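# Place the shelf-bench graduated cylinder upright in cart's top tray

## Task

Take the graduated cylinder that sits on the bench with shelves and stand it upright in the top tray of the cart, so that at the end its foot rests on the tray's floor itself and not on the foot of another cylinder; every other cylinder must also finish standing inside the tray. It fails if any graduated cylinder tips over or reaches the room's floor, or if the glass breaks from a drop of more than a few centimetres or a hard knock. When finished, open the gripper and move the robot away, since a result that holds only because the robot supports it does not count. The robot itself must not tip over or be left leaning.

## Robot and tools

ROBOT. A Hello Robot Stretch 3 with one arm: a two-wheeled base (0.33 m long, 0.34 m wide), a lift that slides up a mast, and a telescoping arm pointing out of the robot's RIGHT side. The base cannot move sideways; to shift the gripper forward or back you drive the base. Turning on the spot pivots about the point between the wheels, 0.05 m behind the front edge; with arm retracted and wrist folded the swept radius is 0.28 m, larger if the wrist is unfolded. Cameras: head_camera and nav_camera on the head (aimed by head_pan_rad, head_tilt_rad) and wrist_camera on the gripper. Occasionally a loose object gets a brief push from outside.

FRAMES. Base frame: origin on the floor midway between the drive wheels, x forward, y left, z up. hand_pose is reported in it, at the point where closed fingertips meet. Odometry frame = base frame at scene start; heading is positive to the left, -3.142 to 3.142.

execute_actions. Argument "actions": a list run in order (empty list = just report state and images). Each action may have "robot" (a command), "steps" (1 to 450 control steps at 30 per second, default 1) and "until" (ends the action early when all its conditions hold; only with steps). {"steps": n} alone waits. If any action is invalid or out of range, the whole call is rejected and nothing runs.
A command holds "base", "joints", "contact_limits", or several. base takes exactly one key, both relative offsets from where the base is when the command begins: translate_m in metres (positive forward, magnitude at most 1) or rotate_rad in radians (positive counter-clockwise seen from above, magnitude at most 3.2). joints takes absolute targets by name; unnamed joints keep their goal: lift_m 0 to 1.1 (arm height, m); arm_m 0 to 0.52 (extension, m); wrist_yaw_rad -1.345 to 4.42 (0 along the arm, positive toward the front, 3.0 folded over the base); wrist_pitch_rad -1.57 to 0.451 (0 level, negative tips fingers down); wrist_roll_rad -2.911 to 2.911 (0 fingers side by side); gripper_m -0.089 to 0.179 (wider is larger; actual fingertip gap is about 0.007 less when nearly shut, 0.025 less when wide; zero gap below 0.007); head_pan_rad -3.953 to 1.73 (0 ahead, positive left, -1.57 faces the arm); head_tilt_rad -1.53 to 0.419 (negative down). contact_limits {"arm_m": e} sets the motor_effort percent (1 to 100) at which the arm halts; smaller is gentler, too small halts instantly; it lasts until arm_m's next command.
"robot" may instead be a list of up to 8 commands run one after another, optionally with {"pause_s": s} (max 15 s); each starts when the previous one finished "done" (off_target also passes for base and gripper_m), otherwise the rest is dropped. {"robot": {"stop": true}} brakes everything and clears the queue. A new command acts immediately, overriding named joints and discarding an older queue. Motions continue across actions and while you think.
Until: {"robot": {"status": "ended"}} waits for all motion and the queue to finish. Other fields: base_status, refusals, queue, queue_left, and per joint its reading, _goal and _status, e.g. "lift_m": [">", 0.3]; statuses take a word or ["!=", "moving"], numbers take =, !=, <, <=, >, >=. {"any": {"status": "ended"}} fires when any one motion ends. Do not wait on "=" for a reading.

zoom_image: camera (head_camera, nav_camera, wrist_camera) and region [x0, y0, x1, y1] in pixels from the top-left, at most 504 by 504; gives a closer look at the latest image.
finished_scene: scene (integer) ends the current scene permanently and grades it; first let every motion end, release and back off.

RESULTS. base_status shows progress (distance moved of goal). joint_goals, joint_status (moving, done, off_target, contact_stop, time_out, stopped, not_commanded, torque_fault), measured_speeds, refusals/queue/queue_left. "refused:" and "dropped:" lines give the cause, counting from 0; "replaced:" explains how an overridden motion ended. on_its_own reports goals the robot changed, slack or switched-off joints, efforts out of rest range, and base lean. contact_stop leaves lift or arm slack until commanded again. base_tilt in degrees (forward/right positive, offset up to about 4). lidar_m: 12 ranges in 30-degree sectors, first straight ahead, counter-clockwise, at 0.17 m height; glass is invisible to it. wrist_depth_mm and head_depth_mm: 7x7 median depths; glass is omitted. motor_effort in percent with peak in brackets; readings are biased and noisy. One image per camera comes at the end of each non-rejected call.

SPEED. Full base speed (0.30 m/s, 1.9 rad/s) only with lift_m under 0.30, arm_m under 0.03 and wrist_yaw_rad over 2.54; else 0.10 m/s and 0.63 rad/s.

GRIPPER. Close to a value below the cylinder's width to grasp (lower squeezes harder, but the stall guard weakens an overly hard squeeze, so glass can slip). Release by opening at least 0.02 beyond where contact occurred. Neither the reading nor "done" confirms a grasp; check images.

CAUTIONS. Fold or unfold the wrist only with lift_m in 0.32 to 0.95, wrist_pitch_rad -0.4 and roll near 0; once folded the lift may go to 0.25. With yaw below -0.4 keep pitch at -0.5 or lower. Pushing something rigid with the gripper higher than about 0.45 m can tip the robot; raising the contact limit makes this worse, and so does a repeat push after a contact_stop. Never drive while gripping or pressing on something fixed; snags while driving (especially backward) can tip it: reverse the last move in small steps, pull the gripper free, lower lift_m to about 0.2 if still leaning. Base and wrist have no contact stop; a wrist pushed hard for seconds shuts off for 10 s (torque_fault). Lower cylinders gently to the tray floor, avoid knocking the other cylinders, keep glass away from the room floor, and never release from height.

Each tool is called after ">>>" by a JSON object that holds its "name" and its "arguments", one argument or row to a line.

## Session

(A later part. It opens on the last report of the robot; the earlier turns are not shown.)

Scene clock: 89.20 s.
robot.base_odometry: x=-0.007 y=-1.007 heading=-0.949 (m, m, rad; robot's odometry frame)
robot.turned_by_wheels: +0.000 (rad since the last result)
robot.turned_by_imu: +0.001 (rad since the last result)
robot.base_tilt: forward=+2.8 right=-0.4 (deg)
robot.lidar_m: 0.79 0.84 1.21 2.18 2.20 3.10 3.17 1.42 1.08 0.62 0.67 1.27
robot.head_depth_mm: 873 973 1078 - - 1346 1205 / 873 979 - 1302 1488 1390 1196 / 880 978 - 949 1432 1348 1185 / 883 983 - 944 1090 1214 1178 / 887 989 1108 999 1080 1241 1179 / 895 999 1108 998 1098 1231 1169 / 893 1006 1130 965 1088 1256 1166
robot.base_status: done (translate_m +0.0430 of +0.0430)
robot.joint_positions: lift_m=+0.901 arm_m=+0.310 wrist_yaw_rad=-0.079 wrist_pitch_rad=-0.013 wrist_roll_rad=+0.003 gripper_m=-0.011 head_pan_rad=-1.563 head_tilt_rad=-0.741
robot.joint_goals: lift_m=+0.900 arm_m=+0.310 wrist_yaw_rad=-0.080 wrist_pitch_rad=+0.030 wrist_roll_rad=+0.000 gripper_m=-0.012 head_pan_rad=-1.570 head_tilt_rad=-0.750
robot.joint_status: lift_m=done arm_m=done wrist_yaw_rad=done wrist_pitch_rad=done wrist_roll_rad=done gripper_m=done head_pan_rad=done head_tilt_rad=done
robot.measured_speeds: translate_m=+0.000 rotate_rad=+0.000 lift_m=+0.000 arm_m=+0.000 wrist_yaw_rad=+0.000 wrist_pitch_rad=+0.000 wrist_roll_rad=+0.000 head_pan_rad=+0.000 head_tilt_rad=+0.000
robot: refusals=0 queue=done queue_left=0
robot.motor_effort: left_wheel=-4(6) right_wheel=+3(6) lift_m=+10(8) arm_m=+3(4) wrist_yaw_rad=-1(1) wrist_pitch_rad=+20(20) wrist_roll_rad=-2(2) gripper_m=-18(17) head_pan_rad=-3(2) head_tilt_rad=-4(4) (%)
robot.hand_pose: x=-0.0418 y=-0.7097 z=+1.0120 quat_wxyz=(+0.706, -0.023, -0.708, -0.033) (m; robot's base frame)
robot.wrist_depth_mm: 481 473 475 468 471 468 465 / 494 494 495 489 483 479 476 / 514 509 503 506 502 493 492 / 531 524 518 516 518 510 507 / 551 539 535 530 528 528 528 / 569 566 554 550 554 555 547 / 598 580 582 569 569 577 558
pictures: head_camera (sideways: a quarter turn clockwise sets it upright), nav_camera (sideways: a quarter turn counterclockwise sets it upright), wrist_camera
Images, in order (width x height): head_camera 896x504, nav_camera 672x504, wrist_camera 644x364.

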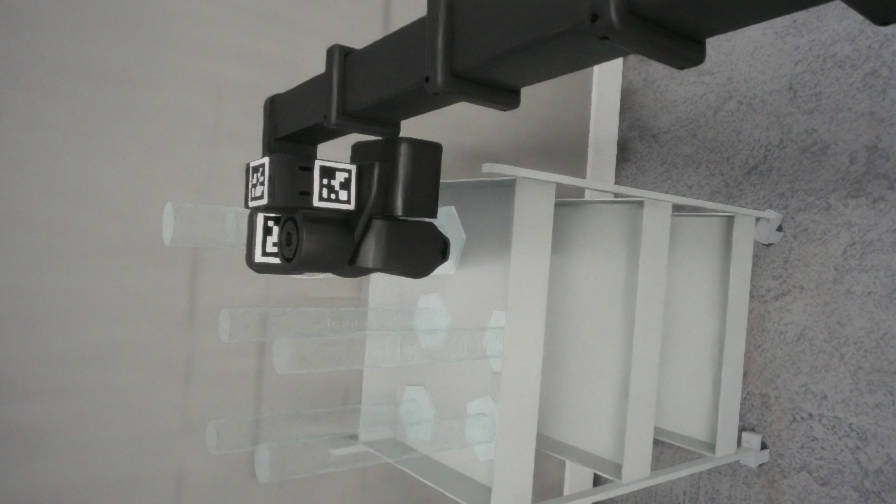

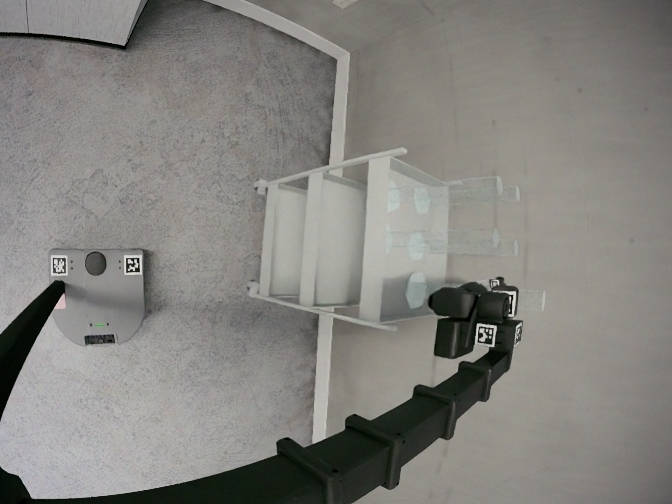

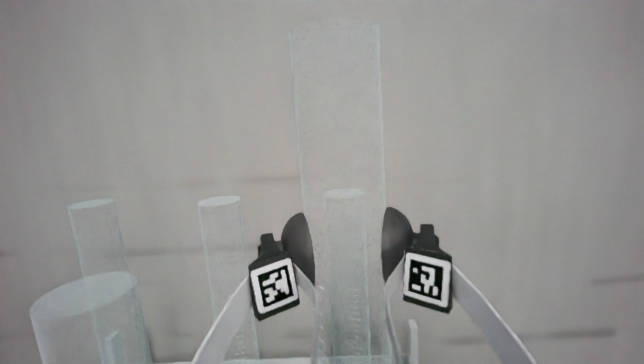

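>>> {"name": "execute_actions", "arguments": {
  "actions": [
    {"robot":[{"joints":{"arm_m":0.325}},{"joints":{"lift_m":0.81}},{"joints":{"lift_m":0.797}},{"joints":{"lift_m":0.787}}],"steps":450,"until":{"robot":{"status":"ended"}}}
  ]
}}

Scene clock: 95.10 s.
robot.base_odometry: x=-0.007 y=-1.007 heading=-0.949 (m, m, rad; robot's odometry frame)
robot.turned_by_wheels: +0.000 (rad since the last result)
robot.turned_by_imu: +0.001 (rad since the last result)
robot.base_tilt: forward=+2.7 right=-0.4 (deg)
robot.lidar_m: 0.80 0.84 1.21 2.17 2.20 3.10 3.16 1.42 1.09 0.62 0.67 1.28
robot.head_depth_mm: 871 968 1106 1258 1445 1474 - / 883 975 1111 1242 - 1359 1169 / 876 983 1099 - 1493 1361 1189 / 882 993 1099 - 1104 1216 1183 / 888 997 1101 996 1075 1238 1180 / 894 993 1112 991 1104 1228 1171 / 893 1006 1130 965 1090 1260 1167
robot.base_status: done (translate_m +0.0430 of +0.0430)
robot.joint_positions: lift_m=+0.788 arm_m=+0.325 wrist_yaw_rad=-0.079 wrist_pitch_rad=-0.013 wrist_roll_rad=+0.003 gripper_m=-0.011 head_pan_rad=-1.563 head_tilt_rad=-0.741
robot.joint_goals: lift_m=+0.787 arm_m=+0.325 wrist_yaw_rad=-0.080 wrist_pitch_rad=+0.030 wrist_roll_rad=+0.000 gripper_m=-0.012 head_pan_rad=-1.570 head_tilt_rad=-0.750
robot.joint_status: lift_m=done arm_m=done wrist_yaw_rad=done wrist_pitch_rad=done wrist_roll_rad=done gripper_m=done head_pan_rad=done head_tilt_rad=done
robot.measured_speeds: translate_m=+0.000 rotate_rad=+0.000 lift_m=+0.000 arm_m=+0.000 wrist_yaw_rad=+0.000 wrist_pitch_rad=+0.000 wrist_roll_rad=+0.000 head_pan_rad=+0.000 head_tilt_rad=+0.000
robot: refusals=0 queue=done queue_left=0
robot.motor_effort: left_wheel=-4(4) right_wheel=+3(3) lift_m=+11(10) arm_m=+3(4) wrist_yaw_rad=-1(1) wrist_pitch_rad=+20(20) wrist_roll_rad=-2(2) gripper_m=-18(18) head_pan_rad=-3(2) head_tilt_rad=-4(4) (%)
robot.hand_pose: x=-0.0418 y=-0.7247 z=+0.8990 quat_wxyz=(+0.706, -0.023, -0.708, -0.033) (m; robot's base frame)
robot.wrist_depth_mm: 471 464 460 459 458 457 460 / 478 481 479 472 471 469 463 / 498 498 491 489 485 482 479 / 515 509 509 502 502 501 491 / 540 529 527 513 512 517 510 / 549 534 533 533 477 532 533 / 563 443 437 437 428 555 548
pictures: head_camera (sideways: a quarter turn clockwise sets it upright), nav_camera (sideways: a quarter turn counterclockwise sets it upright), wrist_camera
Images, in order (width x height): head_camera 896x504, nav_camera 672x504, wrist_camera 644x364.

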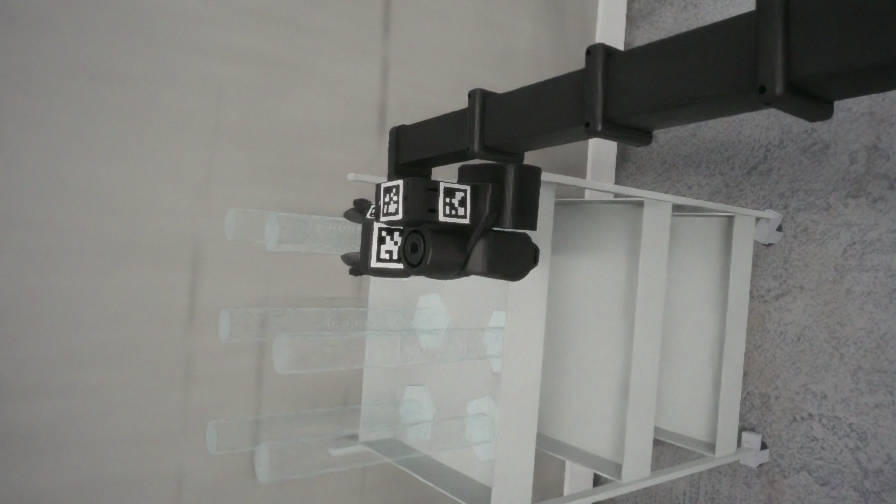

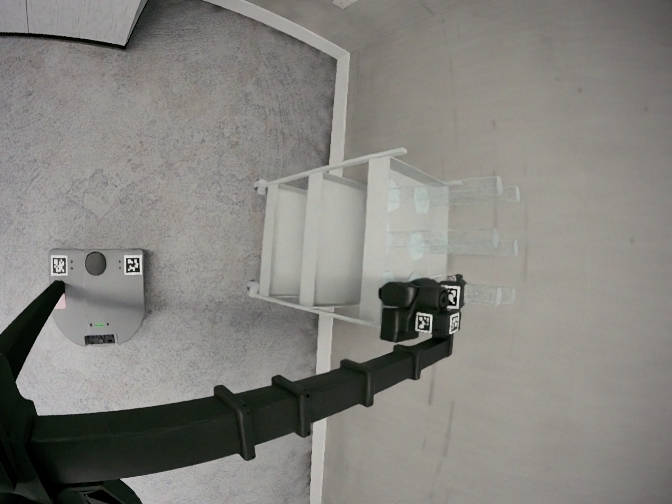

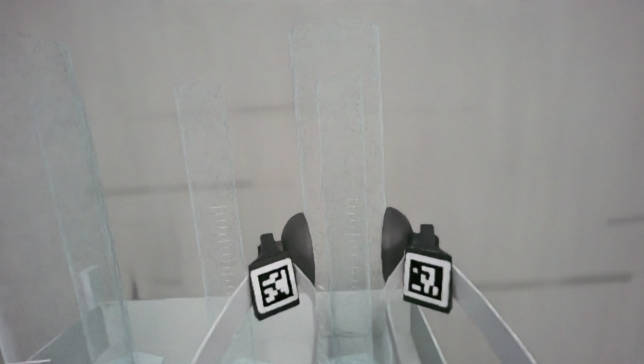

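>>> {"name": "execute_actions", "arguments": {
  "actions": [
    {"robot":{"joints":{"lift_m":0.777}},"steps":450,"until":{"robot":{"status":"ended"}}}
  ]
}}

Scene clock: 97.37 s.
robot.base_odometry: x=-0.007 y=-1.007 heading=-0.949 (m, m, rad; robot's odometry frame)
robot.turned_by_wheels: +0.000 (rad since the last result)
robot.turned_by_imu: +0.000 (rad since the last result)
robot.base_tilt: forward=+2.8 right=-0.4 (deg)
robot.lidar_m: 0.79 0.84 1.21 2.17 2.20 3.11 3.17 1.42 1.08 0.63 0.67 1.27
robot.head_depth_mm: 870 972 1101 1258 1474 1441 - / 875 982 1100 1240 - - 1174 / 879 982 1096 - 1504 1354 1188 / 885 989 1109 - 1115 1222 1181 / 886 993 1108 1003 1083 1237 1179 / 891 996 1110 997 1100 1229 1175 / 898 1006 1130 960 1094 1264 1163
robot.base_status: done (translate_m +0.0430 of +0.0430)
robot.joint_positions: lift_m=+0.778 arm_m=+0.325 wrist_yaw_rad=-0.079 wrist_pitch_rad=+0.011 wrist_roll_rad=+0.003 gripper_m=-0.011 head_pan_rad=-1.563 head_tilt_rad=-0.741
robot.joint_goals: lift_m=+0.777 arm_m=+0.325 wrist_yaw_rad=-0.080 wrist_pitch_rad=+0.030 wrist_roll_rad=+0.000 gripper_m=-0.012 head_pan_rad=-1.570 head_tilt_rad=-0.750
robot.joint_status: lift_m=done arm_m=done wrist_yaw_rad=done wrist_pitch_rad=done wrist_roll_rad=done gripper_m=done head_pan_rad=done head_tilt_rad=done
robot.measured_speeds: translate_m=+0.000 rotate_rad=+0.000 lift_m=+0.000 arm_m=+0.000 wrist_yaw_rad=+0.000 wrist_pitch_rad=+0.000 wrist_roll_rad=+0.000 head_pan_rad=+0.000 head_tilt_rad=+0.000
robot: refusals=0 queue=done queue_left=0
robot.motor_effort: left_wheel=-4(4) right_wheel=+3(3) lift_m=+8(13) arm_m=+3(3) wrist_yaw_rad=-1(1) wrist_pitch_rad=+9(20) wrist_roll_rad=-2(2) gripper_m=-18(18) head_pan_rad=-3(3) head_tilt_rad=-4(4) (%)
robot.hand_pose: x=-0.0418 y=-0.7252 z=+0.8950 quat_wxyz=(+0.706, -0.032, -0.707, -0.025) (m; robot's base frame)
robot.wrist_depth_mm: 475 472 467 466 460 455 453 / 489 486 479 479 476 469 470 / 500 493 490 492 488 484 482 / 509 507 507 499 503 493 492 / 528 526 521 518 514 510 508 / 542 542 533 529 476 517 523 / 552 434 432 432 424 538 544
pictures: head_camera (sideways: a quarter turn clockwise sets it upright), nav_camera (sideways: a quarter turn counterclockwise sets it upright), wrist_camera
Images, in order (width x height): head_camera 896x504, nav_camera 672x504, wrist_camera 644x364.

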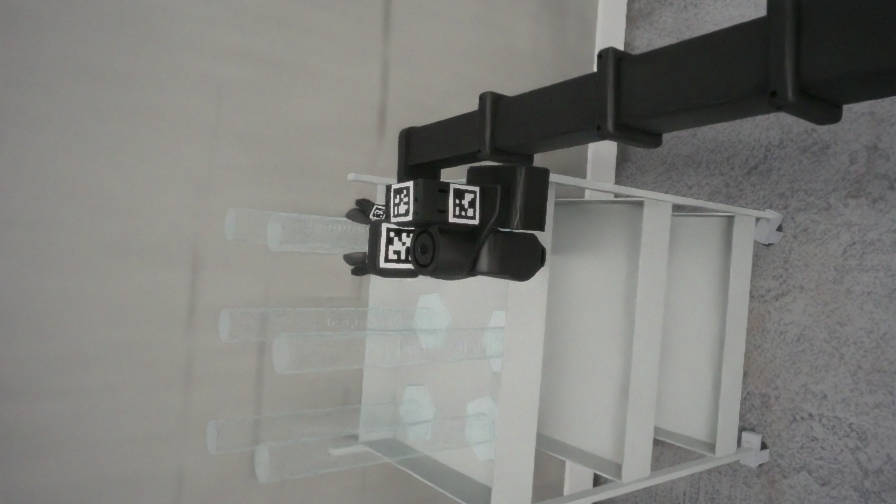

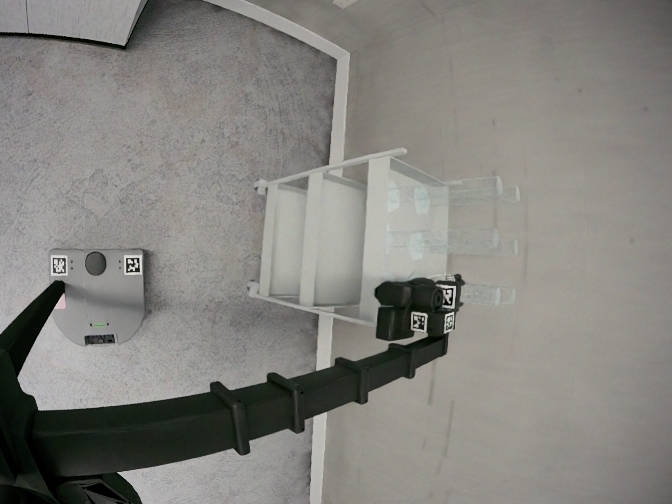

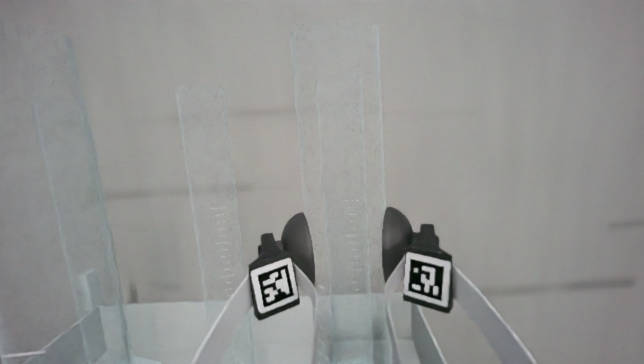

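>>> {"name": "execute_actions", "arguments": {
  "actions": [
    {"robot":[{"joints":{"gripper_m":0.09}},{"joints":{"arm_m":0.0}}],"steps":450,"until":{"robot":{"status":"ended"}}}
  ]
}}

Scene clock: 103.60 s.
robot.base_odometry: x=-0.007 y=-1.007 heading=-0.949 (m, m, rad; robot's odometry frame)
robot.turned_by_wheels: +0.000 (rad since the last result)
robot.turned_by_imu: +0.001 (rad since the last result)
robot.base_tilt: forward=+2.8 right=-0.3 (deg)
robot.lidar_m: 0.79 0.84 1.21 2.17 2.20 3.11 3.16 1.42 1.09 0.62 0.67 1.27
robot.head_depth_mm: 869 970 1092 1263 1480 1402 1266 / 872 978 1096 1275 1483 1407 1256 / 878 988 1115 1076 1170 1372 - / 881 987 1099 1001 1089 1001 - / 885 999 1098 991 1075 1234 1178 / 890 998 1109 992 1097 1216 1183 / 894 1001 1138 960 1101 1269 1169
robot.base_status: done (translate_m +0.0430 of +0.0430)
robot.joint_positions: lift_m=+0.778 arm_m=+0.000 wrist_yaw_rad=-0.080 wrist_pitch_rad=+0.011 wrist_roll_rad=+0.003 gripper_m=+0.090 head_pan_rad=-1.563 head_tilt_rad=-0.741
robot.joint_goals: lift_m=+0.777 arm_m=+0.000 wrist_yaw_rad=-0.080 wrist_pitch_rad=+0.030 wrist_roll_rad=+0.000 gripper_m=+0.090 head_pan_rad=-1.570 head_tilt_rad=-0.750
robot.joint_status: lift_m=done arm_m=done wrist_yaw_rad=done wrist_pitch_rad=done wrist_roll_rad=done gripper_m=done head_pan_rad=done head_tilt_rad=done
robot.measured_speeds: translate_m=+0.000 rotate_rad=+0.000 lift_m=+0.000 arm_m=+0.000 wrist_yaw_rad=+0.000 wrist_pitch_rad=+0.000 wrist_roll_rad=+0.000 head_pan_rad=+0.000 head_tilt_rad=+0.000
robot: refusals=0 queue=done queue_left=0
robot.motor_effort: left_wheel=-4(4) right_wheel=+3(3) lift_m=+9(9) arm_m=-4(4) wrist_yaw_rad=+0(0) wrist_pitch_rad=+9(9) wrist_roll_rad=-2(2) gripper_m=+0(82) head_pan_rad=-2(3) head_tilt_rad=-4(4) (%)
robot.hand_pose: x=-0.0418 y=-0.4010 z=+0.8950 quat_wxyz=(+0.706, -0.032, -0.707, -0.025) (m; robot's base frame)
robot.wrist_depth_mm: 762 758 762 761 751 750 750 / 792 782 788 785 793 769 776 / 812 804 814 799 804 793 793 / 842 828 823 815 812 796 813 / 862 861 758 734 840 832 821 / 883 579 - 590 843 844 854 / 929 433 436 424 890 882 881
pictures: head_camera (sideways: a quarter turn clockwise sets it upright), nav_camera (sideways: a quarter turn counterclockwise sets it upright), wrist_camera
Images, in order (width x height): head_camera 896x504, nav_camera 672x504, wrist_camera 644x364.

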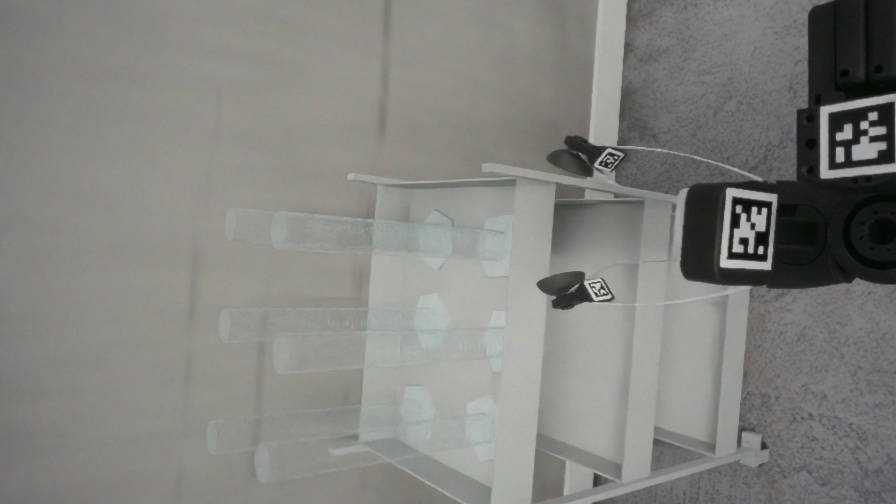

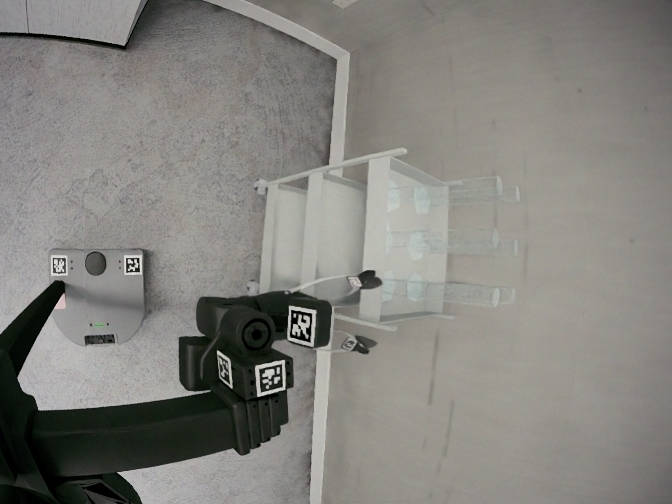

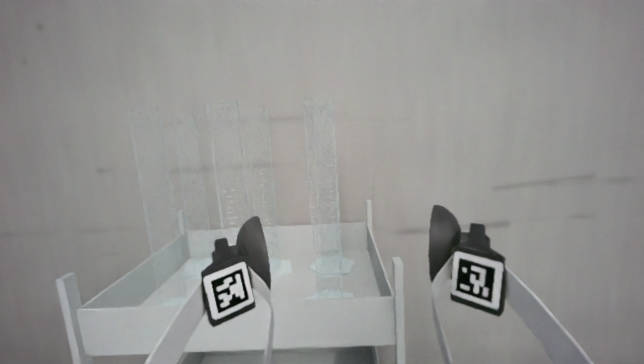

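>>> {"name": "finished_scene", "arguments": {
  "scene": 2
}}

The scene is finished: the task was done.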